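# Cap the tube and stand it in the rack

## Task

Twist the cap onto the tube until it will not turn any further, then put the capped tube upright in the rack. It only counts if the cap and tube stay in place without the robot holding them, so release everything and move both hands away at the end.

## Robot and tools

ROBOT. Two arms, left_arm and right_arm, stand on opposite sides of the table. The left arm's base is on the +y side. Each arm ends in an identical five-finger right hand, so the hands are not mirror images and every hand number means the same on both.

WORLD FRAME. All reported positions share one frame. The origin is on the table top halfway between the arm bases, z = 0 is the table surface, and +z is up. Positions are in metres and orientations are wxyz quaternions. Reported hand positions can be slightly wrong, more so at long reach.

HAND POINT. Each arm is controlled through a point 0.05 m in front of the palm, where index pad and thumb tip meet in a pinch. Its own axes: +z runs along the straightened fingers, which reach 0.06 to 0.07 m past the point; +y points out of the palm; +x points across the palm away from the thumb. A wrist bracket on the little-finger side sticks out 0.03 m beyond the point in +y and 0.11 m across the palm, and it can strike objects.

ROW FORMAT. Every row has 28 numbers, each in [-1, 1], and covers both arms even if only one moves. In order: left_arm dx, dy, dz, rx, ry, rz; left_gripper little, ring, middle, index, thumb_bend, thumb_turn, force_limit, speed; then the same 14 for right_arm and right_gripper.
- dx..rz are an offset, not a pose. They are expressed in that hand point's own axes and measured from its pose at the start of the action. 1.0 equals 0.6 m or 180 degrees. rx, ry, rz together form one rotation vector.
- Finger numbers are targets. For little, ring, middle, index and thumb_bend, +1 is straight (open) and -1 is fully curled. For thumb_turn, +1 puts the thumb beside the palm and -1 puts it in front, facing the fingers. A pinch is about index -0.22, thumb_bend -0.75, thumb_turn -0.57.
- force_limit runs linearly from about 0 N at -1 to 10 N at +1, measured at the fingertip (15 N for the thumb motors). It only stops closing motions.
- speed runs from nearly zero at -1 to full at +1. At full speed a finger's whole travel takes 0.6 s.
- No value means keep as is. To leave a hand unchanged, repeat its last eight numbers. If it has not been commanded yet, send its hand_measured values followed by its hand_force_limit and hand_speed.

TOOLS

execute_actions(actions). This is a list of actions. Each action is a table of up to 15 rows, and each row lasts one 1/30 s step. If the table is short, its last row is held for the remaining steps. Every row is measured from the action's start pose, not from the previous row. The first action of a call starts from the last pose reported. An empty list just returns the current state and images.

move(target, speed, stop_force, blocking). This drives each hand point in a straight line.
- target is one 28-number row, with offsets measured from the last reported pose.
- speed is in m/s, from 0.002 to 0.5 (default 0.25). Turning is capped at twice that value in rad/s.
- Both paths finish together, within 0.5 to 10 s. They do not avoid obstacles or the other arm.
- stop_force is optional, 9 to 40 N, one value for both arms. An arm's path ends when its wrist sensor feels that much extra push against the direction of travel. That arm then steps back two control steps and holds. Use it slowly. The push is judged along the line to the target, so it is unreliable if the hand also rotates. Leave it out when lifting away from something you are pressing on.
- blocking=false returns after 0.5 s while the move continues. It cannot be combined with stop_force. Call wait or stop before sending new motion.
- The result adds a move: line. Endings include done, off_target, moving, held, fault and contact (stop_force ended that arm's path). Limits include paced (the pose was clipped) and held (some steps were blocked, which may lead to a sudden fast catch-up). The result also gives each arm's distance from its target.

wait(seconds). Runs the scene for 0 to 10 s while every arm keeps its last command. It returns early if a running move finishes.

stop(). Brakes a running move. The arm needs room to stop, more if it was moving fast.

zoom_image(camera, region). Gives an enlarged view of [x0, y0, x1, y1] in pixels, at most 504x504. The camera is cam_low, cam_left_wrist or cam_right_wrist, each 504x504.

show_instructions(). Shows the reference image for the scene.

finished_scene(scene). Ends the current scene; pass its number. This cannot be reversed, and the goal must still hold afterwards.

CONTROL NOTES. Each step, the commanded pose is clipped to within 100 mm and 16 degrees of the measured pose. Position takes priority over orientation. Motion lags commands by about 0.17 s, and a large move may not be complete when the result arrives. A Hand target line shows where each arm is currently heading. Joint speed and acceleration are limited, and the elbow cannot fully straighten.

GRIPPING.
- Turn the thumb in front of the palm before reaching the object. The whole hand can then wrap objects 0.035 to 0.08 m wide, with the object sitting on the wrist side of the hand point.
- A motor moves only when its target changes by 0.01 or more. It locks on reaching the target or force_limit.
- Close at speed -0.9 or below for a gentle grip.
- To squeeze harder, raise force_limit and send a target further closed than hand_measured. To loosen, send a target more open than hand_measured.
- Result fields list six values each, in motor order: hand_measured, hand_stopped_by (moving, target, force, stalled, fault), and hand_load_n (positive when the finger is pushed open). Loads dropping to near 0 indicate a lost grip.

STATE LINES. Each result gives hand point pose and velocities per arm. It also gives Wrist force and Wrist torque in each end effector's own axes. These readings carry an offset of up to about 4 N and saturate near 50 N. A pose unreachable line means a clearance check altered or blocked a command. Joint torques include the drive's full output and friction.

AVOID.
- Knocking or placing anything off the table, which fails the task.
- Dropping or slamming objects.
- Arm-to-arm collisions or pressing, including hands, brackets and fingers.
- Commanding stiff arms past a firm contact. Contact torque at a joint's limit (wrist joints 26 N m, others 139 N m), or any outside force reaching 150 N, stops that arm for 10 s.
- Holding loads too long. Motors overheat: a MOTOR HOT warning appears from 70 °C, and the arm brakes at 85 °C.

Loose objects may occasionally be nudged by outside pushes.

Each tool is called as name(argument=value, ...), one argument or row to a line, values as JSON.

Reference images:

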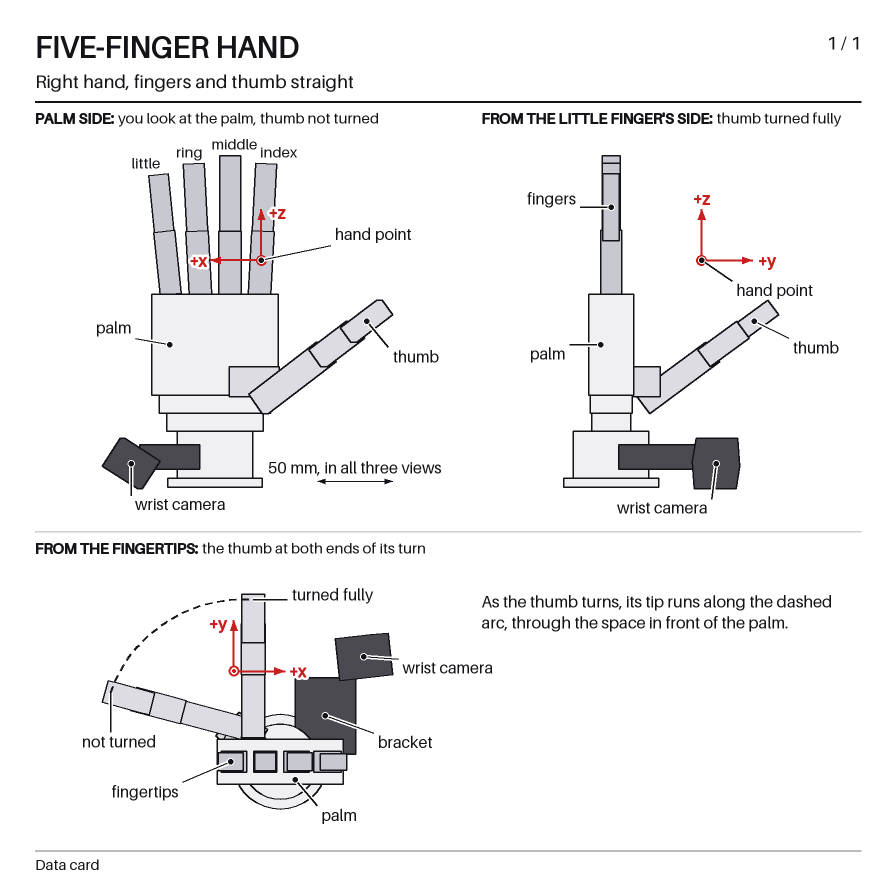

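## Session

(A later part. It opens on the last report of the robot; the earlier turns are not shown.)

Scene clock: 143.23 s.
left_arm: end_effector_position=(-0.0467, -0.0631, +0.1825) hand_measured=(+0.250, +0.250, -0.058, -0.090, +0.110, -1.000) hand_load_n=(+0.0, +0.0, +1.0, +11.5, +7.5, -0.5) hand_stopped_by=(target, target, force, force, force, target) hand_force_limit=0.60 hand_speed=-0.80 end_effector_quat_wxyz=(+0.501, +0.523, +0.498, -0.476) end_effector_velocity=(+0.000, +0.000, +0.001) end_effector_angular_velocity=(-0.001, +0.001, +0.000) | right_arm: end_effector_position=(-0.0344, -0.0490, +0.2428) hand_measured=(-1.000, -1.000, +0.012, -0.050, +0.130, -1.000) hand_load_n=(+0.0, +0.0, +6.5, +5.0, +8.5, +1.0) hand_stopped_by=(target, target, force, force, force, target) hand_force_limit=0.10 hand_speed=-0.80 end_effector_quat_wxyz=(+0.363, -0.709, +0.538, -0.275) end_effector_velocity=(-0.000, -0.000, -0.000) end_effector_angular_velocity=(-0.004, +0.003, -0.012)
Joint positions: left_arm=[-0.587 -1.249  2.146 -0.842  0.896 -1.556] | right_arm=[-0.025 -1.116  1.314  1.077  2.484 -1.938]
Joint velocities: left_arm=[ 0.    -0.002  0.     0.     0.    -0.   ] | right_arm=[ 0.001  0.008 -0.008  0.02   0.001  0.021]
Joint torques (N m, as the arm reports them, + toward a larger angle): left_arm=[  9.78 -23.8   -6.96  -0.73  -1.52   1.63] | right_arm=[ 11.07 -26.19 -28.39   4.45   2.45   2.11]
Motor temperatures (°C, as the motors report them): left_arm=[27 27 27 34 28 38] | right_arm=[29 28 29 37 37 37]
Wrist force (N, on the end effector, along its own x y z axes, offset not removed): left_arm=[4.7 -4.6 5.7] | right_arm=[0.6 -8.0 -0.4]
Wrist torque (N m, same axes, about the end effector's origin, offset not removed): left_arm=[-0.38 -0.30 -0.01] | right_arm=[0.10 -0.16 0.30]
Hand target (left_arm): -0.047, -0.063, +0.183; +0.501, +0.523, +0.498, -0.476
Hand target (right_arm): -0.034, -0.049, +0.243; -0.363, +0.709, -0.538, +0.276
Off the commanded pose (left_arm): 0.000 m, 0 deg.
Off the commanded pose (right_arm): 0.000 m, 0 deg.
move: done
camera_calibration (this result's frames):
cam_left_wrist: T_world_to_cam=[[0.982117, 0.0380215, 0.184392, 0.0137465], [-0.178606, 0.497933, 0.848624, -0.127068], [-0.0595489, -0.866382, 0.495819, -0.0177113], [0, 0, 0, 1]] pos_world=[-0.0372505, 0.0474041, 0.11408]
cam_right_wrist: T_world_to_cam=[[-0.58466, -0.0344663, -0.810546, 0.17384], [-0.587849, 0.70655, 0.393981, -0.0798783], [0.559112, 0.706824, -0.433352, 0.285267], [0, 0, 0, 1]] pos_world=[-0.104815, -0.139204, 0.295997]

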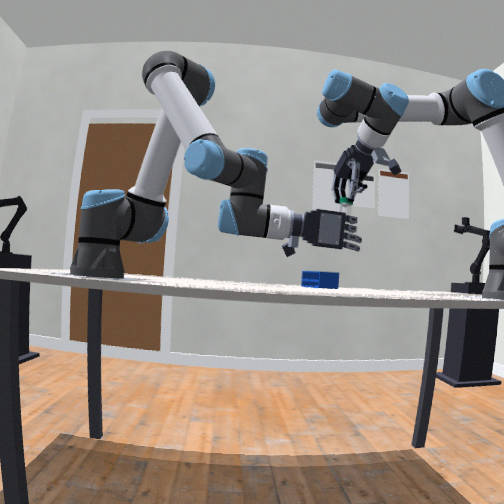

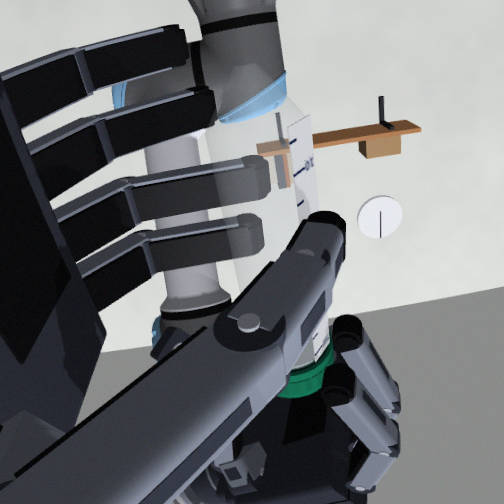

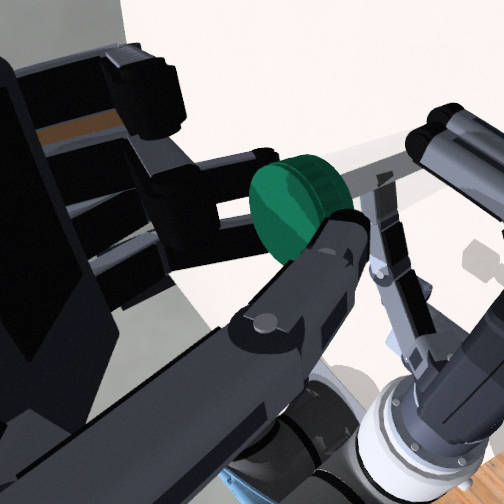

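execute_actions(
  actions=[
    [[0,0,0,0,0,0,0.25,0.25,-0.3,-0.3,0.0,-1,0.6,-0.8,0,0,0,0,0,0,-1,-1,0.35,0.35,0.5,-1,0,0]],
  ],
)

move(
  target=[0,0,0,0,0,0,0.25,0.25,-0.3,-0.3,0.0,-1,0.6,-0.8,0.0258,0.0169,-0.0236,0.0045,-0.608,-0.4355,-1,-1,0.35,0.35,0.5,-1,0,0],
  speed=0.5,
)

execute_actions(
  actions=[
    [[0,0,0,0,0,0,0.25,0.25,-0.3,-0.3,0.0,-1,0.6,-0.8,0,0,0,0,0,0,-1,-1,0.12,0.08,0.19,-1,0,0]],
    [[0,0,0,0,0,0,0.25,0.25,-0.3,-0.3,0.0,-1,0.6,-0.8,0,0,0,0,0,0,-1,-1,-0.3,-0.3,-0.1,-1,0.1,-0.8]],
  ],
)

move(
  target=[0,0,0,0,0,0,0.25,0.25,-0.3,-0.3,0.0,-1,0.6,-0.8,0.013,-0.0056,0.0099,-0.0015,0.203,0.1455,-1,-1,-0.3,-0.3,-0.1,-1,0.1,-0.8],
  speed=0.5,
)

move(
  target=[0,0,0,0,0,0,0.25,0.25,-0.3,-0.3,0.0,-1,0.6,-0.8,0.013,-0.0058,0.0097,-0.0015,0.203,0.1455,-1,-1,-0.3,-0.3,-0.1,-1,0.1,-0.8],
  speed=0.5,
)

move(
  target=[0,0,0,0,0,0,0.25,0.25,-0.3,-0.3,0.0,-1,0.6,-0.8,0.013,-0.0062,0.0095,-0.0015,0.203,0.1455,-1,-1,-0.3,-0.3,-0.1,-1,0.1,-0.8],
  speed=0.5,
)

zoom_image(
  camera="cam_low",
  region=[305,180,385,260],
)

Scene clock: 144.43 s.
left_arm: end_effector_position=(-0.0467, -0.0631, +0.1825) hand_measured=(+0.250, +0.250, -0.058, -0.090, +0.110, -1.000) hand_load_n=(+0.0, +0.0, +0.5, +7.5, +8.5, -3.5) hand_stopped_by=(target, target, force, force, force, target) hand_force_limit=0.60 hand_speed=-0.80 end_effector_quat_wxyz=(+0.501, +0.523, +0.498, -0.476) end_effector_velocity=(+0.000, +0.000, +0.000) end_effector_angular_velocity=(-0.000, +0.001, +0.000) | right_arm: end_effector_position=(-0.0345, -0.0490, +0.2428) hand_measured=(-1.000, -1.000, +0.350, +0.350, +0.500, -1.000) hand_load_n=(+0.0, +0.0, +0.0, +0.0, +0.0, +0.0) hand_stopped_by=(target, target, target, target, moving, target) hand_force_limit=0.00 hand_speed=0.00 end_effector_quat_wxyz=(+0.363, -0.709, +0.538, -0.276) end_effector_velocity=(+0.000, +0.000, -0.001) end_effector_angular_velocity=(+0.001, +0.001, -0.001)
Joint positions: left_arm=[-0.587 -1.249  2.146 -0.842  0.896 -1.556] | right_arm=[-0.025 -1.116  1.314  1.077  2.484 -1.938]
Joint velocities: left_arm=[-0.    -0.     0.     0.    -0.    -0.001] | right_arm=[-0.001  0.001  0.    -0.002 -0.     0.001]
Joint torques (N m, as the arm reports them, + toward a larger angle): left_arm=[ 10.21 -22.84  -7.18  -0.68  -0.61   1.69] | right_arm=[ -9.13 -45.24  -7.14   0.3   -1.49  -2.37]
Motor temperatures (°C, as the motors report them): left_arm=[27 27 27 34 28 38] | right_arm=[29 28 29 37 37 37]
Wrist force (N, on the end effector, along its own x y z axes, offset not removed): left_arm=[1.9 -2.7 0.7] | right_arm=[0.9 2.1 0.9]
Wrist torque (N m, same axes, about the end effector's origin, offset not removed): left_arm=[-0.71 -0.42 -0.10] | right_arm=[0.37 -0.15 0.36]
Hand target (left_arm): -0.047, -0.063, +0.183; +0.501, +0.523, +0.498, -0.476
Hand target (right_arm): -0.034, -0.049, +0.243; -0.363, +0.709, -0.538, +0.275
Off the commanded pose (left_arm): 0.000 m, 0 deg.
Off the commanded pose (right_arm): 0.000 m, 0 deg.
camera_calibration (this result's frames):
cam_left_wrist: T_world_to_cam=[[0.982114, 0.0380925, 0.184395, 0.0137323], [-0.178644, 0.497922, 0.848622, -0.12707], [-0.0594881, -0.866385, 0.495821, -0.0177046], [0, 0, 0, 1]] pos_world=[-0.0372402, 0.0474089, 0.114081]
cam_right_wrist: T_world_to_cam=[[-0.584635, -0.0345325, -0.810561, 0.173805], [-0.587889, 0.706547, 0.393926, -0.0798807], [0.559097, 0.706823, -0.433373, 0.285276], [0, 0, 0, 1]] pos_world=[-0.104846, -0.139198, 0.295978]

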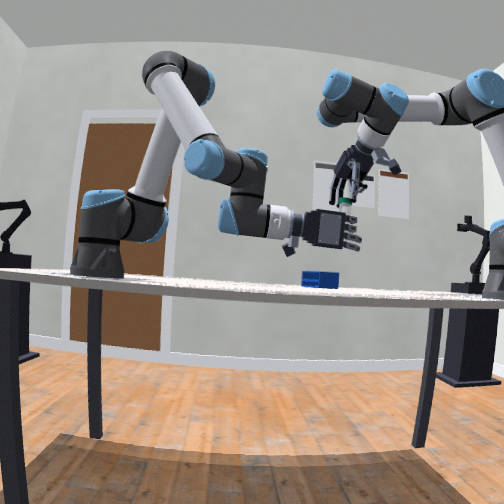

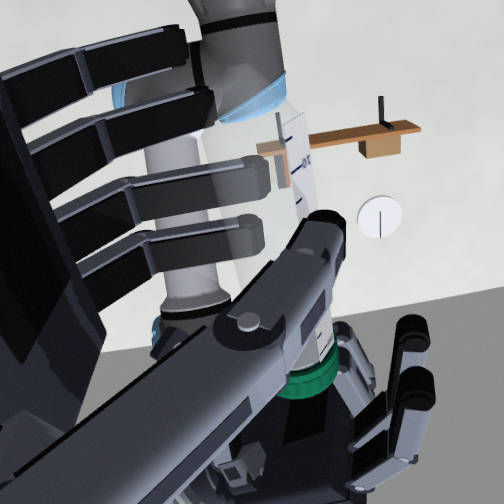

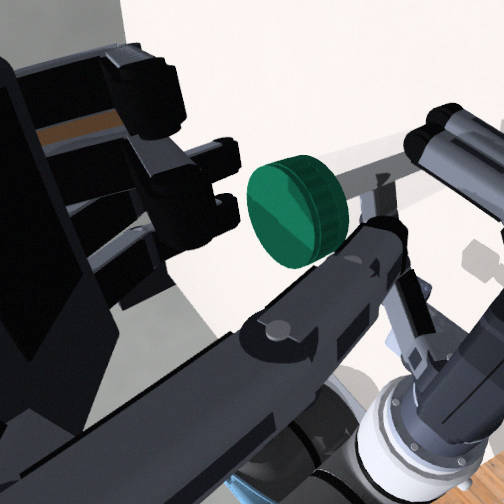

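Scene clock: 147.60 s.
left_arm: end_effector_position=(-0.0467, -0.0631, +0.1825) hand_measured=(+0.250, +0.250, -0.058, -0.090, +0.110, -1.000) hand_load_n=(+0.0, +0.0, +0.5, +7.5, +8.5, -3.5) hand_stopped_by=(target, target, force, force, force, target) hand_force_limit=0.60 hand_speed=-0.80 end_effector_quat_wxyz=(+0.501, +0.523, +0.498, -0.476) end_effector_velocity=(+0.000, +0.000, +0.000) end_effector_angular_velocity=(-0.000, -0.000, +0.001) | right_arm: end_effector_position=(-0.0468, -0.0685, +0.2428) hand_measured=(-1.000, -1.000, +0.350, +0.350, +0.500, -1.000) hand_load_n=(+0.0, +0.0, +0.0, +0.0, +0.0, +0.0) hand_stopped_by=(target, target, target, target, target, target) hand_force_limit=0.00 hand_speed=0.00 end_effector_quat_wxyz=(-0.400, +0.767, +0.447, -0.226) end_effector_velocity=(+0.000, -0.000, -0.000) end_effector_angular_velocity=(-0.004, -0.000, +0.011)
Joint positions: left_arm=[-0.587 -1.249  2.146 -0.842  0.896 -1.556] | right_arm=[-0.656 -1.103  1.394  1.353  0.617 -4.815]
Joint velocities: left_arm=[ 0. -0.  0.  0. -0.  0.] | right_arm=[ 0.001  0.006 -0.005  0.016  0.003 -0.017]
Joint torques (N m, as the arm reports them, + toward a larger angle): left_arm=[  8.66 -23.75  -8.89  -0.71  -0.51   1.75] | right_arm=[  7.83 -26.73 -29.07   4.37   1.5   -2.66]
Motor temperatures (°C, as the motors report them): left_arm=[27 27 27 34 28 38] | right_arm=[29 28 29 37 37 37]
Wrist force (N, on the end effector, along its own x y z axes, offset not removed): left_arm=[1.4 -1.3 0.0] | right_arm=[2.1 -1.8 -3.3]
Wrist torque (N m, same axes, about the end effector's origin, offset not removed): left_arm=[-0.43 -0.42 -0.02] | right_arm=[-0.02 -0.11 0.19]
Hand target (left_arm): -0.047, -0.063, +0.183; +0.501, +0.523, +0.498, -0.476
Hand target (right_arm): -0.047, -0.069, +0.243; -0.400, +0.767, +0.448, -0.227
Off the commanded pose (left_arm): 0.000 m, 0 deg.
Off the commanded pose (right_arm): 0.000 m, 0 deg.
move: done
camera_calibration (this result's frames):
cam_left_wrist: T_world_to_cam=[[0.982114, 0.0380922, 0.184395, 0.0137324], [-0.178644, 0.497922, 0.848622, -0.12707], [-0.0594885, -0.866385, 0.495821, -0.0177046], [0, 0, 0, 1]] pos_world=[-0.0372403, 0.0474089, 0.114081]
cam_right_wrist: T_world_to_cam=[[0.432644, -0.381628, -0.81681, 0.191291], [-0.0901879, -0.919767, 0.381961, -0.158542], [-0.897043, -0.0915867, -0.43235, 0.182838], [0, 0, 0, 1]] pos_world=[0.0669537, -0.0560741, 0.295855]

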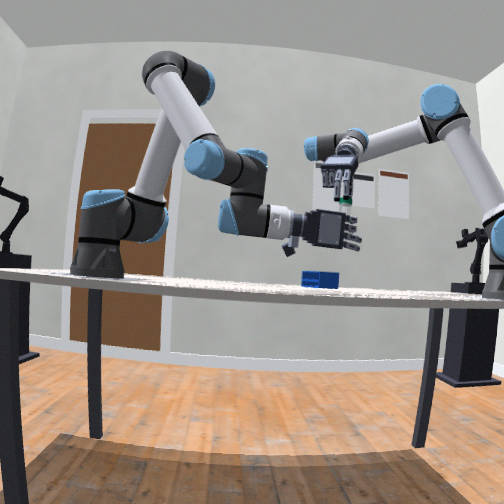

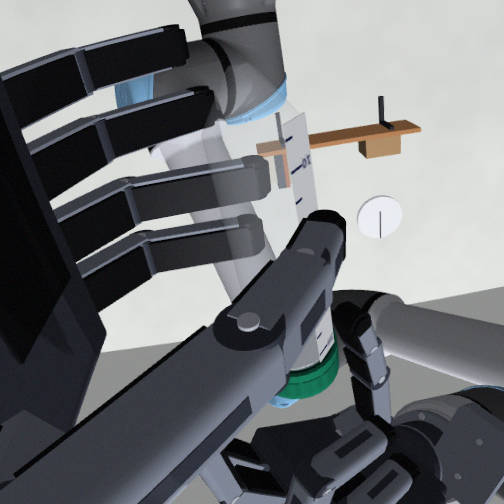

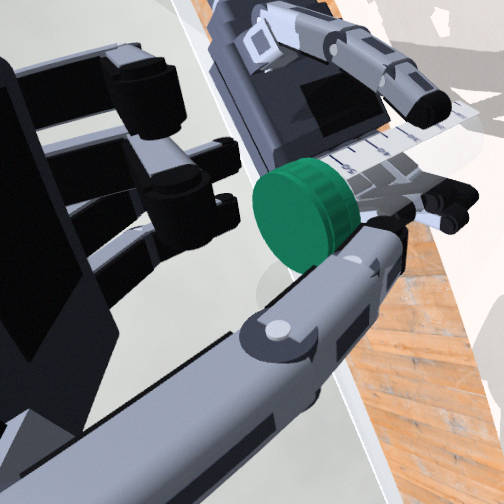

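Scene clock: 148.60 s.
left_arm: end_effector_position=(-0.0467, -0.0631, +0.1825) hand_measured=(+0.250, +0.250, -0.058, -0.090, +0.110, -1.000) hand_load_n=(+0.0, +0.0, +1.5, +8.0, +9.0, -2.5) hand_stopped_by=(target, target, force, force, force, target) hand_force_limit=0.60 hand_speed=-0.80 end_effector_quat_wxyz=(+0.501, +0.523, +0.498, -0.476) end_effector_velocity=(-0.000, -0.000, -0.000) end_effector_angular_velocity=(+0.001, -0.001, -0.001) | right_arm: end_effector_position=(-0.0468, -0.0685, +0.2427) hand_measured=(-1.000, -1.000, +0.012, -0.050, +0.128, -1.000) hand_load_n=(+0.0, +0.0, +3.5, +7.5, +10.0, -0.5) hand_stopped_by=(target, target, force, force, force, target) hand_force_limit=0.10 hand_speed=-0.80 end_effector_quat_wxyz=(-0.400, +0.767, +0.447, -0.226) end_effector_velocity=(+0.000, +0.000, -0.000) end_effector_angular_velocity=(+0.001, -0.001, +0.001)
Joint positions: left_arm=[-0.587 -1.249  2.146 -0.842  0.896 -1.556] | right_arm=[-0.656 -1.103  1.394  1.353  0.617 -4.815]
Joint velocities: left_arm=[-0.001  0.001 -0.    -0.     0.     0.   ] | right_arm=[ 0.     0.001 -0.    -0.001  0.001 -0.001]
Joint torques (N m, as the arm reports them, + toward a larger angle): left_arm=[ 10.4  -22.66  -7.48  -0.62  -0.56   1.8 ] | right_arm=[ -2.99 -41.39 -11.84   1.01  -3.6    2.16]
Motor temperatures (°C, as the motors report them): left_arm=[27 27 27 34 28 38] | right_arm=[29 28 29 37 37 37]
Wrist force (N, on the end effector, along its own x y z axes, offset not removed): left_arm=[-0.5 -1.6 2.0] | right_arm=[3.1 -4.0 -2.0]
Wrist torque (N m, same axes, about the end effector's origin, offset not removed): left_arm=[-0.63 -0.32 -0.14] | right_arm=[-0.43 -0.15 0.17]
Hand target (left_arm): -0.047, -0.063, +0.183; +0.501, +0.523, +0.498, -0.476
Hand target (right_arm): -0.047, -0.068, +0.243; -0.400, +0.767, +0.447, -0.226
Off the commanded pose (left_arm): 0.000 m, 0 deg.
Off the commanded pose (right_arm): 0.000 m, 0 deg.
camera_calibration (this result's frames):
cam_left_wrist: T_world_to_cam=[[0.982114, 0.0380925, 0.184395, 0.0137324], [-0.178644, 0.497922, 0.848622, -0.12707], [-0.0594881, -0.866385, 0.495821, -0.0177047], [0, 0, 0, 1]] pos_world=[-0.0372403, 0.0474089, 0.114081]
cam_right_wrist: T_world_to_cam=[[0.432718, -0.381662, -0.816755, 0.19125], [-0.0901589, -0.919745, 0.382022, -0.158531], [-0.89701, -0.0916698, -0.4324, 0.182834], [0, 0, 0, 1]] pos_world=[0.066954, -0.0560553, 0.295824]

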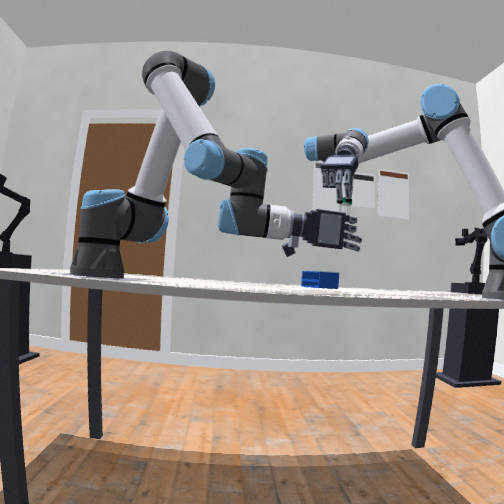

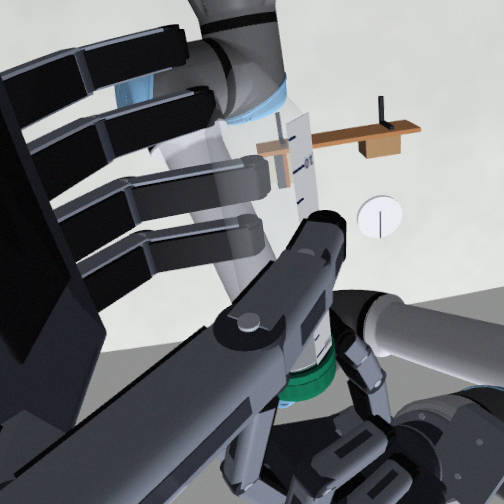

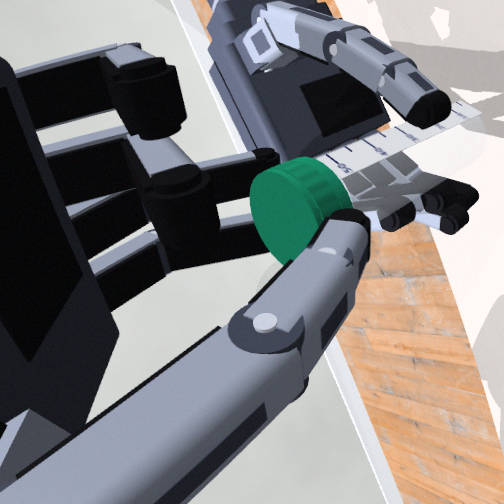

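Scene clock: 150.13 s.
left_arm: end_effector_position=(-0.0467, -0.0631, +0.1825) hand_measured=(+0.250, +0.250, -0.058, -0.090, +0.108, -1.000) hand_load_n=(+0.0, +0.0, +0.0, +8.5, +5.5, -3.0) hand_stopped_by=(target, target, force, force, force, target) hand_force_limit=0.60 hand_speed=-0.80 end_effector_quat_wxyz=(+0.501, +0.523, +0.498, -0.476) end_effector_velocity=(-0.000, -0.000, -0.001) end_effector_angular_velocity=(+0.001, +0.000, -0.000) | right_arm: end_effector_position=(-0.0488, -0.0583, +0.2424) hand_measured=(-1.000, -1.000, +0.012, -0.050, +0.130, -1.000) hand_load_n=(+0.0, +0.0, +5.0, +6.0, +9.5, -2.5) hand_stopped_by=(target, target, force, force, force, target) hand_force_limit=0.10 hand_speed=-0.80 end_effector_quat_wxyz=(-0.456, +0.880, +0.119, -0.059) end_effector_velocity=(-0.000, -0.000, -0.001) end_effector_angular_velocity=(-0.001, -0.004, -0.012)
Joint positions: left_arm=[-0.587 -1.249  2.146 -0.842  0.896 -1.556] | right_arm=[-0.577 -1.468  1.668  0.574  0.97  -3.652]
Joint velocities: left_arm=[-0.     0.001 -0.     0.     0.    -0.001] | right_arm=[ 0.006 -0.005  0.004 -0.007  0.015  0.011]
Joint torques (N m, as the arm reports them, + toward a larger angle): left_arm=[ 10.77 -23.74  -8.23  -0.75  -0.57   1.83] | right_arm=[  8.69 -28.17  -3.3    0.53   3.5    2.21]
Motor temperatures (°C, as the motors report them): left_arm=[27 27 27 34 28 38] | right_arm=[29 28 29 37 37 37]
Wrist force (N, on the end effector, along its own x y z axes, offset not removed): left_arm=[8.4 -0.7 6.8] | right_arm=[1.8 -10.2 -0.6]
Wrist torque (N m, same axes, about the end effector's origin, offset not removed): left_arm=[-0.37 -0.31 -0.07] | right_arm=[0.25 0.11 -0.12]
Hand target (left_arm): -0.047, -0.063, +0.183; +0.501, +0.523, +0.498, -0.476
Hand target (right_arm): -0.049, -0.058, +0.242; -0.456, +0.880, +0.119, -0.059
Off the commanded pose (left_arm): 0.000 m, 0 deg.
Off the commanded pose (right_arm): 0.000 m, 0 deg.
move: done
camera_calibration (this result's frames):
cam_left_wrist: T_world_to_cam=[[0.982114, 0.0380924, 0.184395, 0.0137324], [-0.178644, 0.497922, 0.848622, -0.12707], [-0.0594883, -0.866385, 0.495821, -0.0177046], [0, 0, 0, 1]] pos_world=[-0.0372403, 0.0474089, 0.114081]
cam_right_wrist: T_world_to_cam=[[0.0325085, -0.576367, -0.816544, 0.164806], [-0.710605, -0.587835, 0.38664, -0.161231], [-0.70284, 0.567671, -0.428679, 0.228893], [0, 0, 0, 1]] pos_world=[0.0409461, -0.129724, 0.295032]

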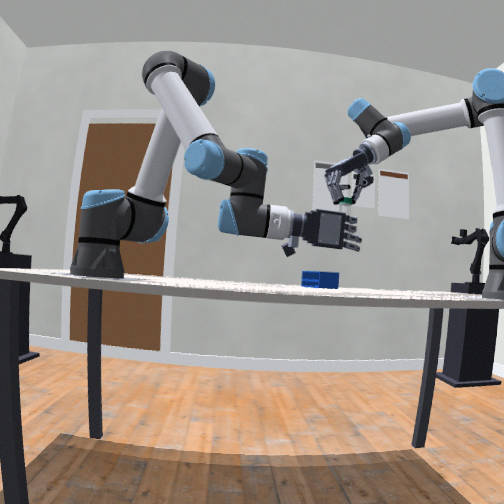

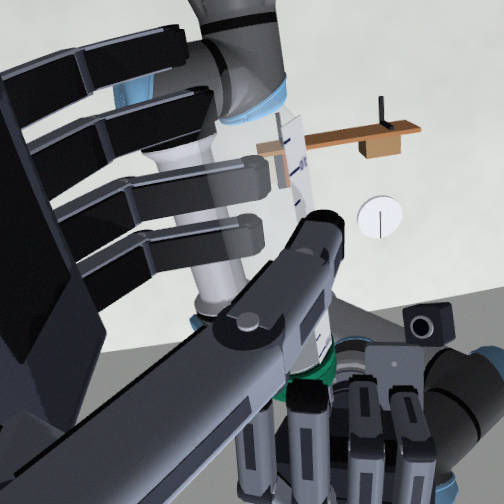

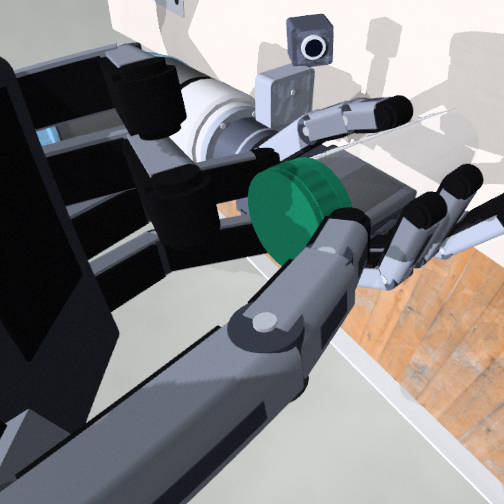

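Scene clock: 151.63 s.
left_arm: end_effector_position=(-0.0467, -0.0631, +0.1825) hand_measured=(+0.250, +0.250, -0.058, -0.090, +0.108, -1.000) hand_load_n=(+0.0, +0.0, +0.0, +7.5, +5.0, -3.5) hand_stopped_by=(target, target, force, force, force, target) hand_force_limit=0.60 hand_speed=-0.80 end_effector_quat_wxyz=(+0.501, +0.523, +0.498, -0.476) end_effector_velocity=(+0.001, -0.000, -0.000) end_effector_angular_velocity=(+0.001, -0.000, +0.001) | right_arm: end_effector_position=(-0.0432, -0.0497, +0.2420) hand_measured=(-1.000, -1.000, +0.012, -0.050, +0.130, -1.000) hand_load_n=(+0.0, +0.0, +4.5, +7.0, +9.0, -1.0) hand_stopped_by=(target, target, force, force, force, target) hand_force_limit=0.10 hand_speed=-0.80 end_effector_quat_wxyz=(+0.443, -0.859, +0.227, -0.117) end_effector_velocity=(+0.000, +0.000, -0.000) end_effector_angular_velocity=(-0.005, -0.002, -0.012)
Joint positions: left_arm=[-0.587 -1.249  2.146 -0.842  0.896 -1.556] | right_arm=[-0.248 -1.483  1.663  0.467  1.85  -2.936]
Joint velocities: left_arm=[ 0.001  0.001  0.     0.    -0.    -0.   ] | right_arm=[ 0.007  0.007 -0.007  0.007  0.017  0.01 ]
Joint torques (N m, as the arm reports them, + toward a larger angle): left_arm=[ 10.31 -23.53  -8.49  -0.63  -0.36   1.76] | right_arm=[  8.12  -8.78 -26.26   3.97   3.09   2.09]
Motor temperatures (°C, as the motors report them): left_arm=[27 27 27 34 28 38] | right_arm=[29 28 29 37 37 37]
Wrist force (N, on the end effector, along its own x y z axes, offset not removed): left_arm=[8.6 -2.4 4.6] | right_arm=[-2.9 -4.3 -2.2]
Wrist torque (N m, same axes, about the end effector's origin, offset not removed): left_arm=[-0.43 -0.31 -0.04] | right_arm=[0.77 0.51 0.02]
Hand target (left_arm): -0.047, -0.063, +0.183; +0.501, +0.523, +0.498, -0.476
Hand target (right_arm): -0.043, -0.050, +0.242; -0.443, +0.859, -0.228, +0.117
Off the commanded pose (left_arm): 0.000 m, 0 deg.
Off the commanded pose (right_arm): 0.000 m, 0 deg.
move: done
camera_calibration (this result's frames):
cam_left_wrist: T_world_to_cam=[[0.982114, 0.0380923, 0.184395, 0.0137324], [-0.178644, 0.497922, 0.848622, -0.12707], [-0.0594883, -0.866385, 0.495821, -0.0177045], [0, 0, 0, 1]] pos_world=[-0.0372402, 0.0474089, 0.114081]
cam_right_wrist: T_world_to_cam=[[-0.388681, -0.431751, -0.813953, 0.157643], [-0.915911, 0.0850128, 0.392274, -0.128869], [-0.100168, 0.897978, -0.428488, 0.27021], [0, 0, 0, 1]] pos_world=[-0.0296931, -0.163625, 0.294647]

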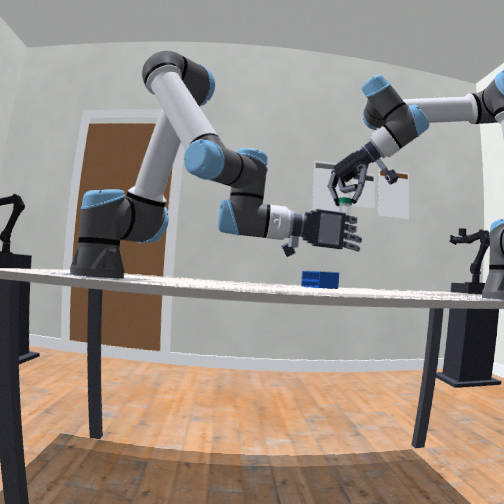

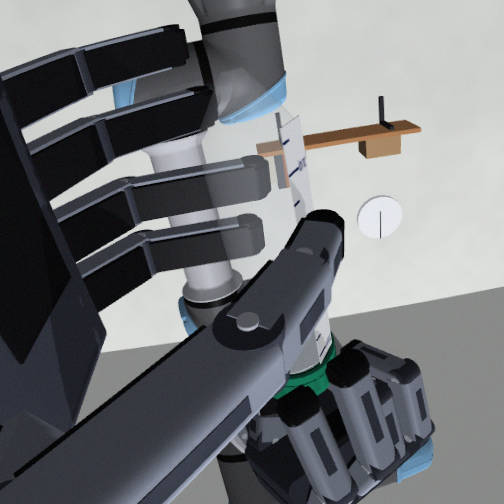

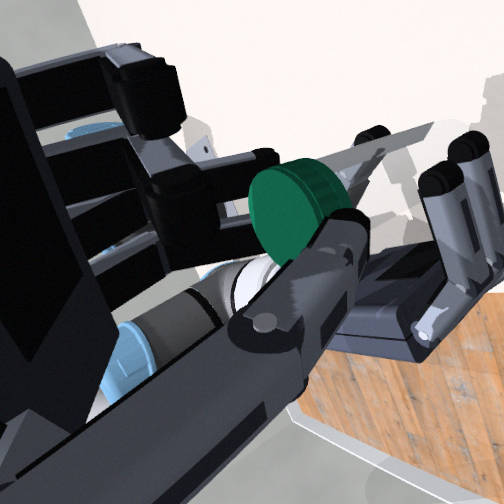

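Scene clock: 153.23 s.
left_arm: end_effector_position=(-0.0466, -0.0631, +0.1825) hand_measured=(+0.250, +0.250, -0.058, -0.092, +0.102, -1.000) hand_load_n=(+0.0, +0.0, +0.0, +0.0, +0.0, +0.0) hand_stopped_by=(target, target, force, force, force, target) hand_force_limit=0.60 hand_speed=-0.80 end_effector_quat_wxyz=(+0.501, +0.523, +0.498, -0.476) end_effector_velocity=(+0.000, -0.000, -0.001) end_effector_angular_velocity=(+0.001, -0.001, +0.000) | right_arm: end_effector_position=(-0.0332, -0.0477, +0.2416) hand_measured=(-1.000, -1.000, +0.012, -0.050, +0.130, -1.000) hand_load_n=(+0.0, +0.0, +0.5, +8.0, +8.5, -1.5) hand_stopped_by=(target, target, force, force, force, target) hand_force_limit=0.10 hand_speed=-0.80 end_effector_quat_wxyz=(+0.363, -0.709, +0.539, -0.275) end_effector_velocity=(-0.000, -0.000, -0.000) end_effector_angular_velocity=(-0.006, +0.003, -0.011)
Joint positions: left_arm=[-0.587 -1.249  2.146 -0.842  0.896 -1.556] | right_arm=[-0.028 -1.114  1.314  1.072  2.483 -1.94 ]
Joint velocities: left_arm=[ 0.     0.001 -0.     0.    -0.    -0.   ] | right_arm=[ 0.001  0.008 -0.009  0.023 -0.     0.02 ]
Joint torques (N m, as the arm reports them, + toward a larger angle): left_arm=[  7.39 -22.96  -7.88  -0.53  -0.44   1.81] | right_arm=[  8.91 -27.63 -30.02   3.87   4.04   2.36]
Motor temperatures (°C, as the motors report them): left_arm=[27 27 27 34 28 38] | right_arm=[29 28 29 37 37 37]
Wrist force (N, on the end effector, along its own x y z axes, offset not removed): left_arm=[1.2 -0.9 1.6] | right_arm=[0.6 -2.8 -0.6]
Wrist torque (N m, same axes, about the end effector's origin, offset not removed): left_arm=[-0.46 -0.38 -0.07] | right_arm=[-0.32 0.08 -0.05]
Hand target (left_arm): -0.047, -0.063, +0.183; +0.501, +0.523, +0.498, -0.476
Hand target (right_arm): -0.033, -0.048, +0.242; -0.363, +0.708, -0.539, +0.275
Off the commanded pose (left_arm): 0.000 m, 0 deg.
Off the commanded pose (right_arm): 0.000 m, 0 deg.
move: done
camera_calibration (this result's frames):
cam_left_wrist: T_world_to_cam=[[0.982113, 0.0381046, 0.184395, 0.0137255], [-0.17865, 0.49792, 0.848622, -0.127069], [-0.0594775, -0.866386, 0.495821, -0.0177044], [0, 0, 0, 1]] pos_world=[-0.0372339, 0.0474081, 0.114081]
cam_right_wrist: T_world_to_cam=[[-0.585223, -0.0322313, -0.810232, 0.173666], [-0.586416, 0.706925, 0.395441, -0.079812], [0.560027, 0.706554, -0.43261, 0.282977], [0, 0, 0, 1]] pos_world=[-0.103645, -0.13792, 0.294689]

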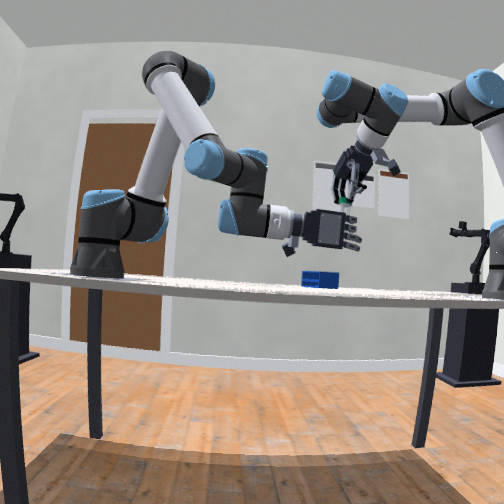

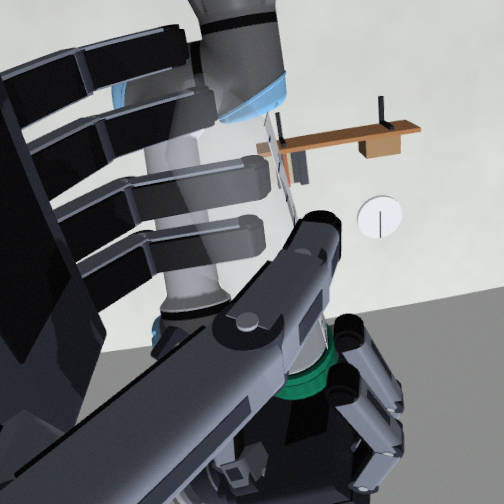

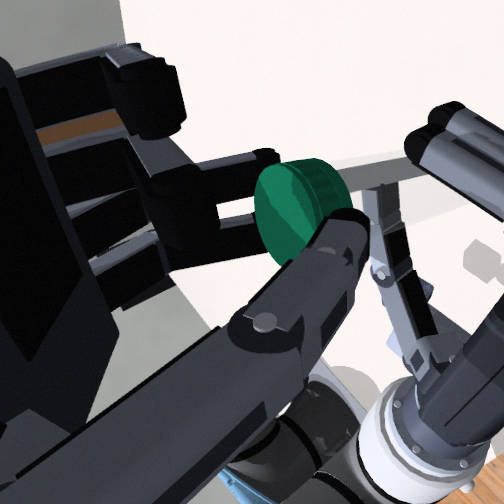

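Region (305, 180, 385, 260) of cam_low's 504x504 image, scaled by 6.300, with more detail than that image has.

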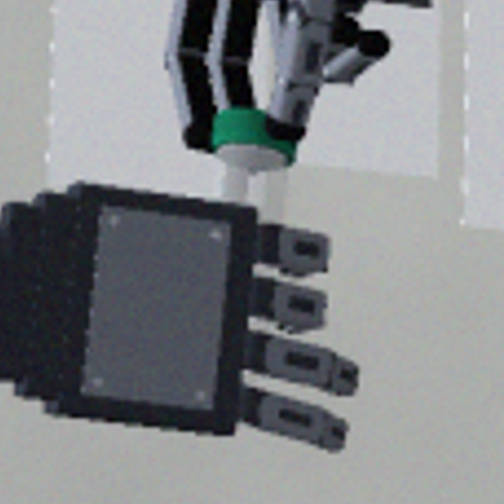

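execute_actions(
  actions=[
    [[0,0,0,0,0,0,0.25,-0.6,-0.6,-0.6,-0.5,-1,0.7,-0.7,0,0,0,0,0,0,-1,-1,-0.3,-0.3,-0.1,-1,0.1,-0.8]],
    [[0,0,0,0,0,0,0.25,-0.6,-0.6,-0.6,-0.5,-1,0.7,-0.7,0,0,0,0,0,0,-1,-1,-0.3,-0.3,-0.1,-1,0.1,-0.8]],
    [[0,0,0,0,0,0,0.25,-0.6,-0.6,-0.6,-0.5,-1,0.7,-0.7,0,0,0,0,0,0,-1,-1,-0.3,-0.3,-0.1,-1,0.1,-0.8]],
  ],
)

Scene clock: 155.07 s.
left_arm: end_effector_position=(-0.0466, -0.0631, +0.1825) hand_measured=(+0.250, -0.448, -0.386, -0.596, -0.140, -1.000) hand_load_n=(+0.0, +0.0, +10.0, +8.5, +12.5, +1.5) hand_stopped_by=(target, moving, force, force, force, target) hand_force_limit=0.70 hand_speed=-0.70 end_effector_quat_wxyz=(+0.501, +0.523, +0.498, -0.476) end_effector_velocity=(+0.000, -0.000, +0.001) end_effector_angular_velocity=(-0.001, +0.001, +0.000) | right_arm: end_effector_position=(-0.0332, -0.0477, +0.2416) hand_measured=(-1.000, -1.000, +0.012, -0.050, +0.130, -1.000) hand_load_n=(+0.0, +0.0, +2.0, +8.0, +9.0, -2.0) hand_stopped_by=(target, target, force, force, force, target) hand_force_limit=0.10 hand_speed=-0.80 end_effector_quat_wxyz=(+0.363, -0.708, +0.539, -0.275) end_effector_velocity=(-0.001, -0.000, +0.000) end_effector_angular_velocity=(-0.001, +0.001, +0.001)
Joint positions: left_arm=[-0.587 -1.249  2.146 -0.842  0.896 -1.556] | right_arm=[-0.028 -1.114  1.314  1.072  2.483 -1.94 ]
Joint velocities: left_arm=[ 0.    -0.001 -0.    -0.     0.    -0.   ] | right_arm=[ 0.001 -0.    -0.     0.001 -0.001 -0.   ]
Joint torques (N m, as the arm reports them, + toward a larger angle): left_arm=[  6.84 -23.45  -8.02  -0.67  -0.51   1.75] | right_arm=[ -5.14 -41.78  -7.41   2.16  -0.02  -1.77]
Motor temperatures (°C, as the motors report them): left_arm=[27 27 27 34 28 38] | right_arm=[29 28 29 37 37 37]
Wrist force (N, on the end effector, along its own x y z axes, offset not removed): left_arm=[5.3 1.8 4.2] | right_arm=[0.2 -3.8 -3.0]
Wrist torque (N m, same axes, about the end effector's origin, offset not removed): left_arm=[-0.38 -0.27 -0.14] | right_arm=[-0.51 -0.43 0.38]
Hand target (left_arm): -0.047, -0.063, +0.183; +0.501, +0.523, +0.498, -0.476
Hand target (right_arm): -0.033, -0.048, +0.242; -0.363, +0.708, -0.539, +0.275
Off the commanded pose (left_arm): 0.000 m, 0 deg.
Off the commanded pose (right_arm): 0.000 m, 0 deg.
camera_calibration (this result's frames):
cam_left_wrist: T_world_to_cam=[[0.982113, 0.0381046, 0.184395, 0.0137255], [-0.17865, 0.49792, 0.848622, -0.127069], [-0.0594775, -0.866386, 0.495821, -0.0177044], [0, 0, 0, 1]] pos_world=[-0.0372338, 0.0474082, 0.114081]
cam_right_wrist: T_world_to_cam=[[-0.585168, -0.0322231, -0.810272, 0.173669], [-0.586458, 0.706902, 0.39542, -0.079828], [0.560041, 0.706577, -0.432554, 0.282967], [0, 0, 0, 1]] pos_world=[-0.103663, -0.137911, 0.294683]

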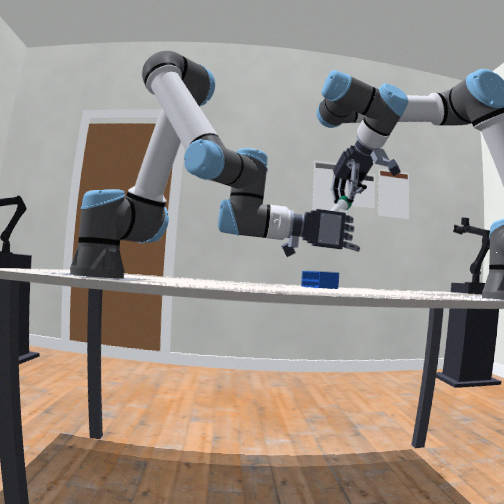

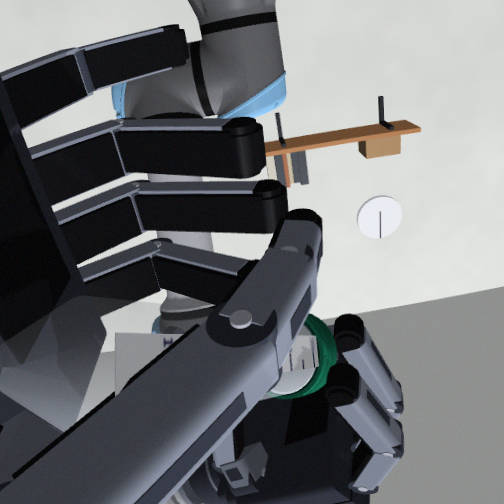

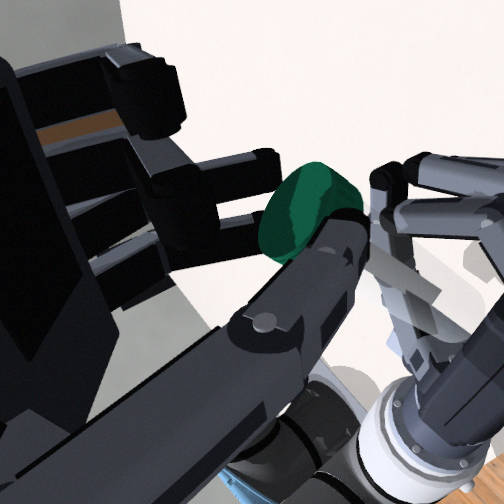

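execute_actions(
  actions=[
    [[0,0,0,0,0,0,0.25,0.1,0.1,0.1,0.1,-1,0.7,0,0,0,0,0,0,0,-1,-1,-0.3,-0.3,-0.1,-1,0.1,-0.8]],
  ],
)

move(
  target=[0.005,0.04,0.055,0,-0.014,-0.017,0.25,0.1,0.1,0.1,0.1,-1,0.7,0,0,0,0,0,0,0,-1,-1,-0.3,-0.3,-0.1,-1,0.1,-0.8],
  speed=0.03,
)

zoom_image(
  camera="cam_low",
  region=[295,170,395,270],
)

Scene clock: 155.93 s.
left_arm: end_effector_position=(-0.0466, -0.0631, +0.1825) hand_measured=(+0.250, +0.100, +0.100, +0.064, +0.100, -1.000) hand_load_n=(+0.0, +0.0, +0.0, +0.0, +0.0, -0.5) hand_stopped_by=(target, moving, target, moving, target, target) hand_force_limit=0.70 hand_speed=0.00 end_effector_quat_wxyz=(+0.501, +0.523, +0.498, -0.476) end_effector_velocity=(+0.001, -0.000, +0.000) end_effector_angular_velocity=(-0.000, +0.001, +0.001) | right_arm: end_effector_position=(-0.0332, -0.0477, +0.2416) hand_measured=(-1.000, -1.000, +0.012, -0.050, +0.130, -1.000) hand_load_n=(+0.0, +0.0, +2.5, +7.5, +9.5, -2.5) hand_stopped_by=(target, target, force, force, force, target) hand_force_limit=0.10 hand_speed=-0.80 end_effector_quat_wxyz=(+0.363, -0.708, +0.539, -0.275) end_effector_velocity=(+0.000, +0.000, +0.000) end_effector_angular_velocity=(+0.001, -0.001, -0.002)
Joint positions: left_arm=[-0.587 -1.249  2.146 -0.842  0.896 -1.556] | right_arm=[-0.028 -1.114  1.314  1.072  2.483 -1.94 ]
Joint velocities: left_arm=[ 0.001 -0.    -0.     0.    -0.    -0.001] | right_arm=[-0.     0.     0.     0.     0.001  0.002]
Joint torques (N m, as the arm reports them, + toward a larger angle): left_arm=[  7.14 -23.05  -8.13  -0.59  -0.63   1.76] | right_arm=[ -6.37 -42.5   -7.41   2.18   0.01  -1.63]
Motor temperatures (°C, as the motors report them): left_arm=[27 27 27 34 28 38] | right_arm=[29 28 29 37 37 37]
Wrist force (N, on the end effector, along its own x y z axes, offset not removed): left_arm=[1.3 -0.2 1.2] | right_arm=[1.3 -4.1 -2.0]
Wrist torque (N m, same axes, about the end effector's origin, offset not removed): left_arm=[-0.41 -0.41 0.02] | right_arm=[-0.73 -0.06 0.19]
Hand target (left_arm): -0.047, -0.063, +0.183; +0.501, +0.523, +0.498, -0.476
Hand target (right_arm): -0.033, -0.048, +0.242; -0.363, +0.708, -0.539, +0.275
Off the commanded pose (left_arm): 0.000 m, 0 deg.
Off the commanded pose (right_arm): 0.000 m, 0 deg.
camera_calibration (this result's frames):
cam_left_wrist: T_world_to_cam=[[0.982113, 0.0381046, 0.184395, 0.0137255], [-0.17865, 0.49792, 0.848622, -0.127069], [-0.0594775, -0.866386, 0.495821, -0.0177044], [0, 0, 0, 1]] pos_world=[-0.0372339, 0.0474082, 0.114081]
cam_right_wrist: T_world_to_cam=[[-0.585168, -0.0322229, -0.810272, 0.173669], [-0.586458, 0.706902, 0.39542, -0.079828], [0.560041, 0.706577, -0.432554, 0.282967], [0, 0, 0, 1]] pos_world=[-0.103663, -0.137911, 0.294684]

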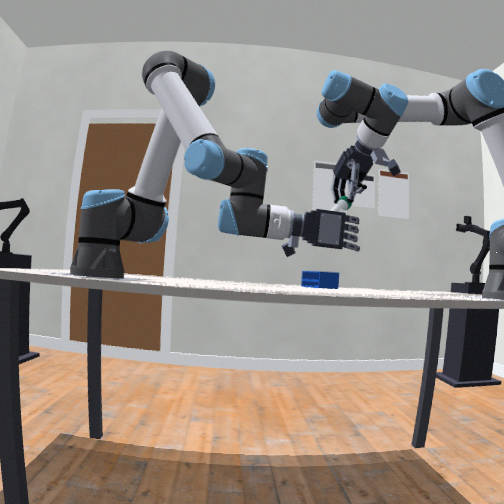

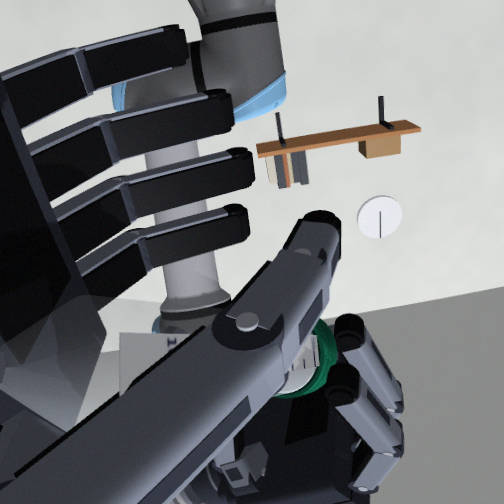

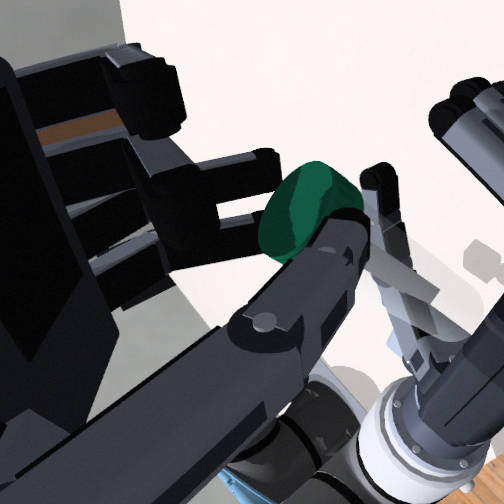

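Scene clock: 157.67 s.
left_arm: end_effector_position=(-0.0225, -0.0958, +0.1794) hand_measured=(+0.250, +0.100, +0.100, +0.100, +0.100, -1.000) hand_load_n=(+0.0, +0.0, +0.0, +0.0, +0.0, +0.0) hand_stopped_by=(target, target, target, target, target, target) hand_force_limit=0.70 hand_speed=0.00 end_effector_quat_wxyz=(+0.500, +0.499, +0.501, -0.501) end_effector_velocity=(+0.001, -0.002, +0.000) end_effector_angular_velocity=(-0.003, +0.002, +0.000) | right_arm: end_effector_position=(-0.0332, -0.0477, +0.2416) hand_measured=(-1.000, -1.000, +0.012, -0.050, +0.130, -1.000) hand_load_n=(+0.0, +0.0, +1.0, +6.5, +7.5, -1.0) hand_stopped_by=(target, target, force, force, force, target) hand_force_limit=0.10 hand_speed=-0.80 end_effector_quat_wxyz=(+0.363, -0.708, +0.539, -0.275) end_effector_velocity=(+0.000, +0.000, +0.000) end_effector_angular_velocity=(+0.001, -0.000, -0.001)
Joint positions: left_arm=[-0.488 -1.188  2.094 -0.906  0.995 -1.574] | right_arm=[-0.028 -1.114  1.314  1.072  2.483 -1.94 ]
Joint velocities: left_arm=[ 0.004  0.002 -0.003 -0.003  0.004 -0.001] | right_arm=[-0.    -0.    -0.    -0.     0.     0.001]
Joint torques (N m, as the arm reports them, + toward a larger angle): left_arm=[ 10.14 -19.08 -23.66  -3.42   1.7   -2.75] | right_arm=[ -6.67 -42.26  -7.28   2.15   0.02  -1.73]
Motor temperatures (°C, as the motors report them): left_arm=[27 27 27 34 28 38] | right_arm=[29 28 29 37 37 37]
Wrist force (N, on the end effector, along its own x y z axes, offset not removed): left_arm=[2.5 -1.3 1.3] | right_arm=[1.8 0.5 4.0]
Wrist torque (N m, same axes, about the end effector's origin, offset not removed): left_arm=[-0.48 -0.58 0.11] | right_arm=[0.12 -0.15 0.20]
Hand target (left_arm): -0.022, -0.096, +0.179; +0.500, +0.499, +0.501, -0.501
Hand target (right_arm): -0.033, -0.048, +0.242; -0.363, +0.708, -0.539, +0.275
Off the commanded pose (left_arm): 0.000 m, 0 deg.
Off the commanded pose (right_arm): 0.000 m, 0 deg.
move: done
camera_calibration (this result's frames):
cam_left_wrist: T_world_to_cam=[[0.990413, 0.0451263, 0.130558, 0.00229879], [-0.134327, 0.535062, 0.834065, -0.0967091], [-0.0322182, -0.843607, 0.535994, -0.0474569], [0, 0, 0, 1]] pos_world=[-0.0167964, 0.0116067, 0.105798]
cam_right_wrist: T_world_to_cam=[[-0.585168, -0.0322236, -0.810272, 0.173669], [-0.586458, 0.706902, 0.39542, -0.0798279], [0.560041, 0.706577, -0.432554, 0.282967], [0, 0, 0, 1]] pos_world=[-0.103663, -0.137911, 0.294683]

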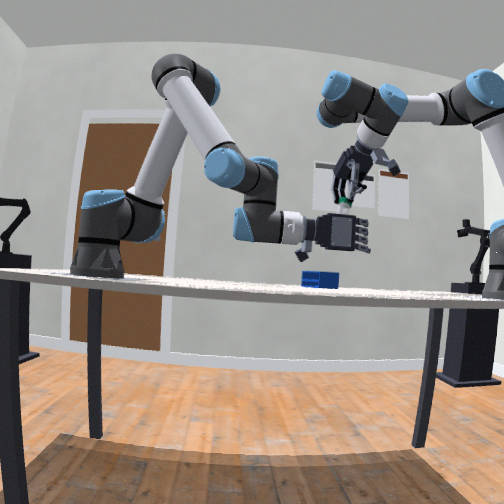

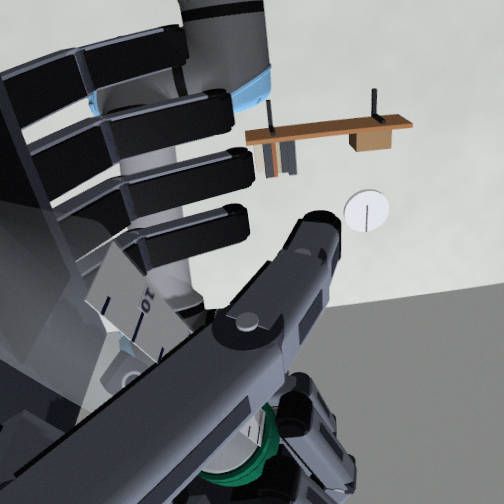

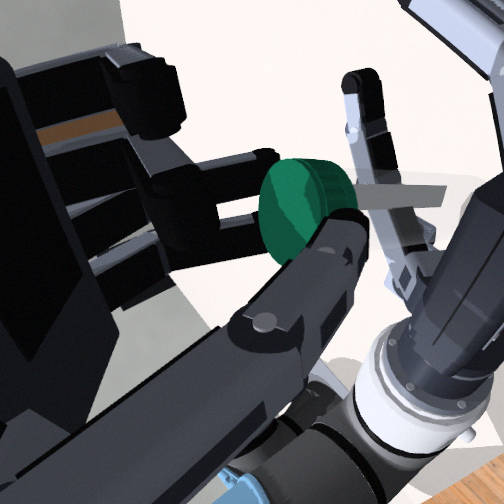

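Region (295, 170, 395, 270) of cam_low's 504x504 image, scaled by 5.040, with more detail than that image has.

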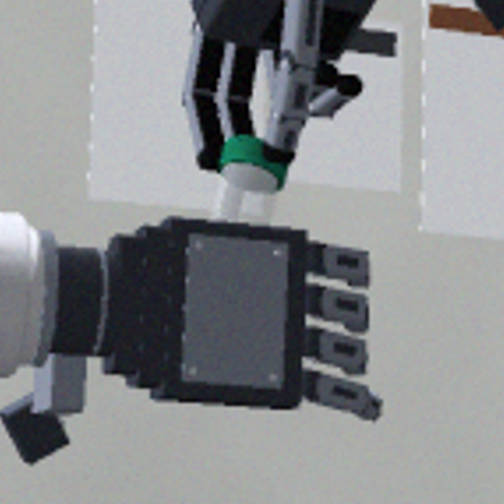

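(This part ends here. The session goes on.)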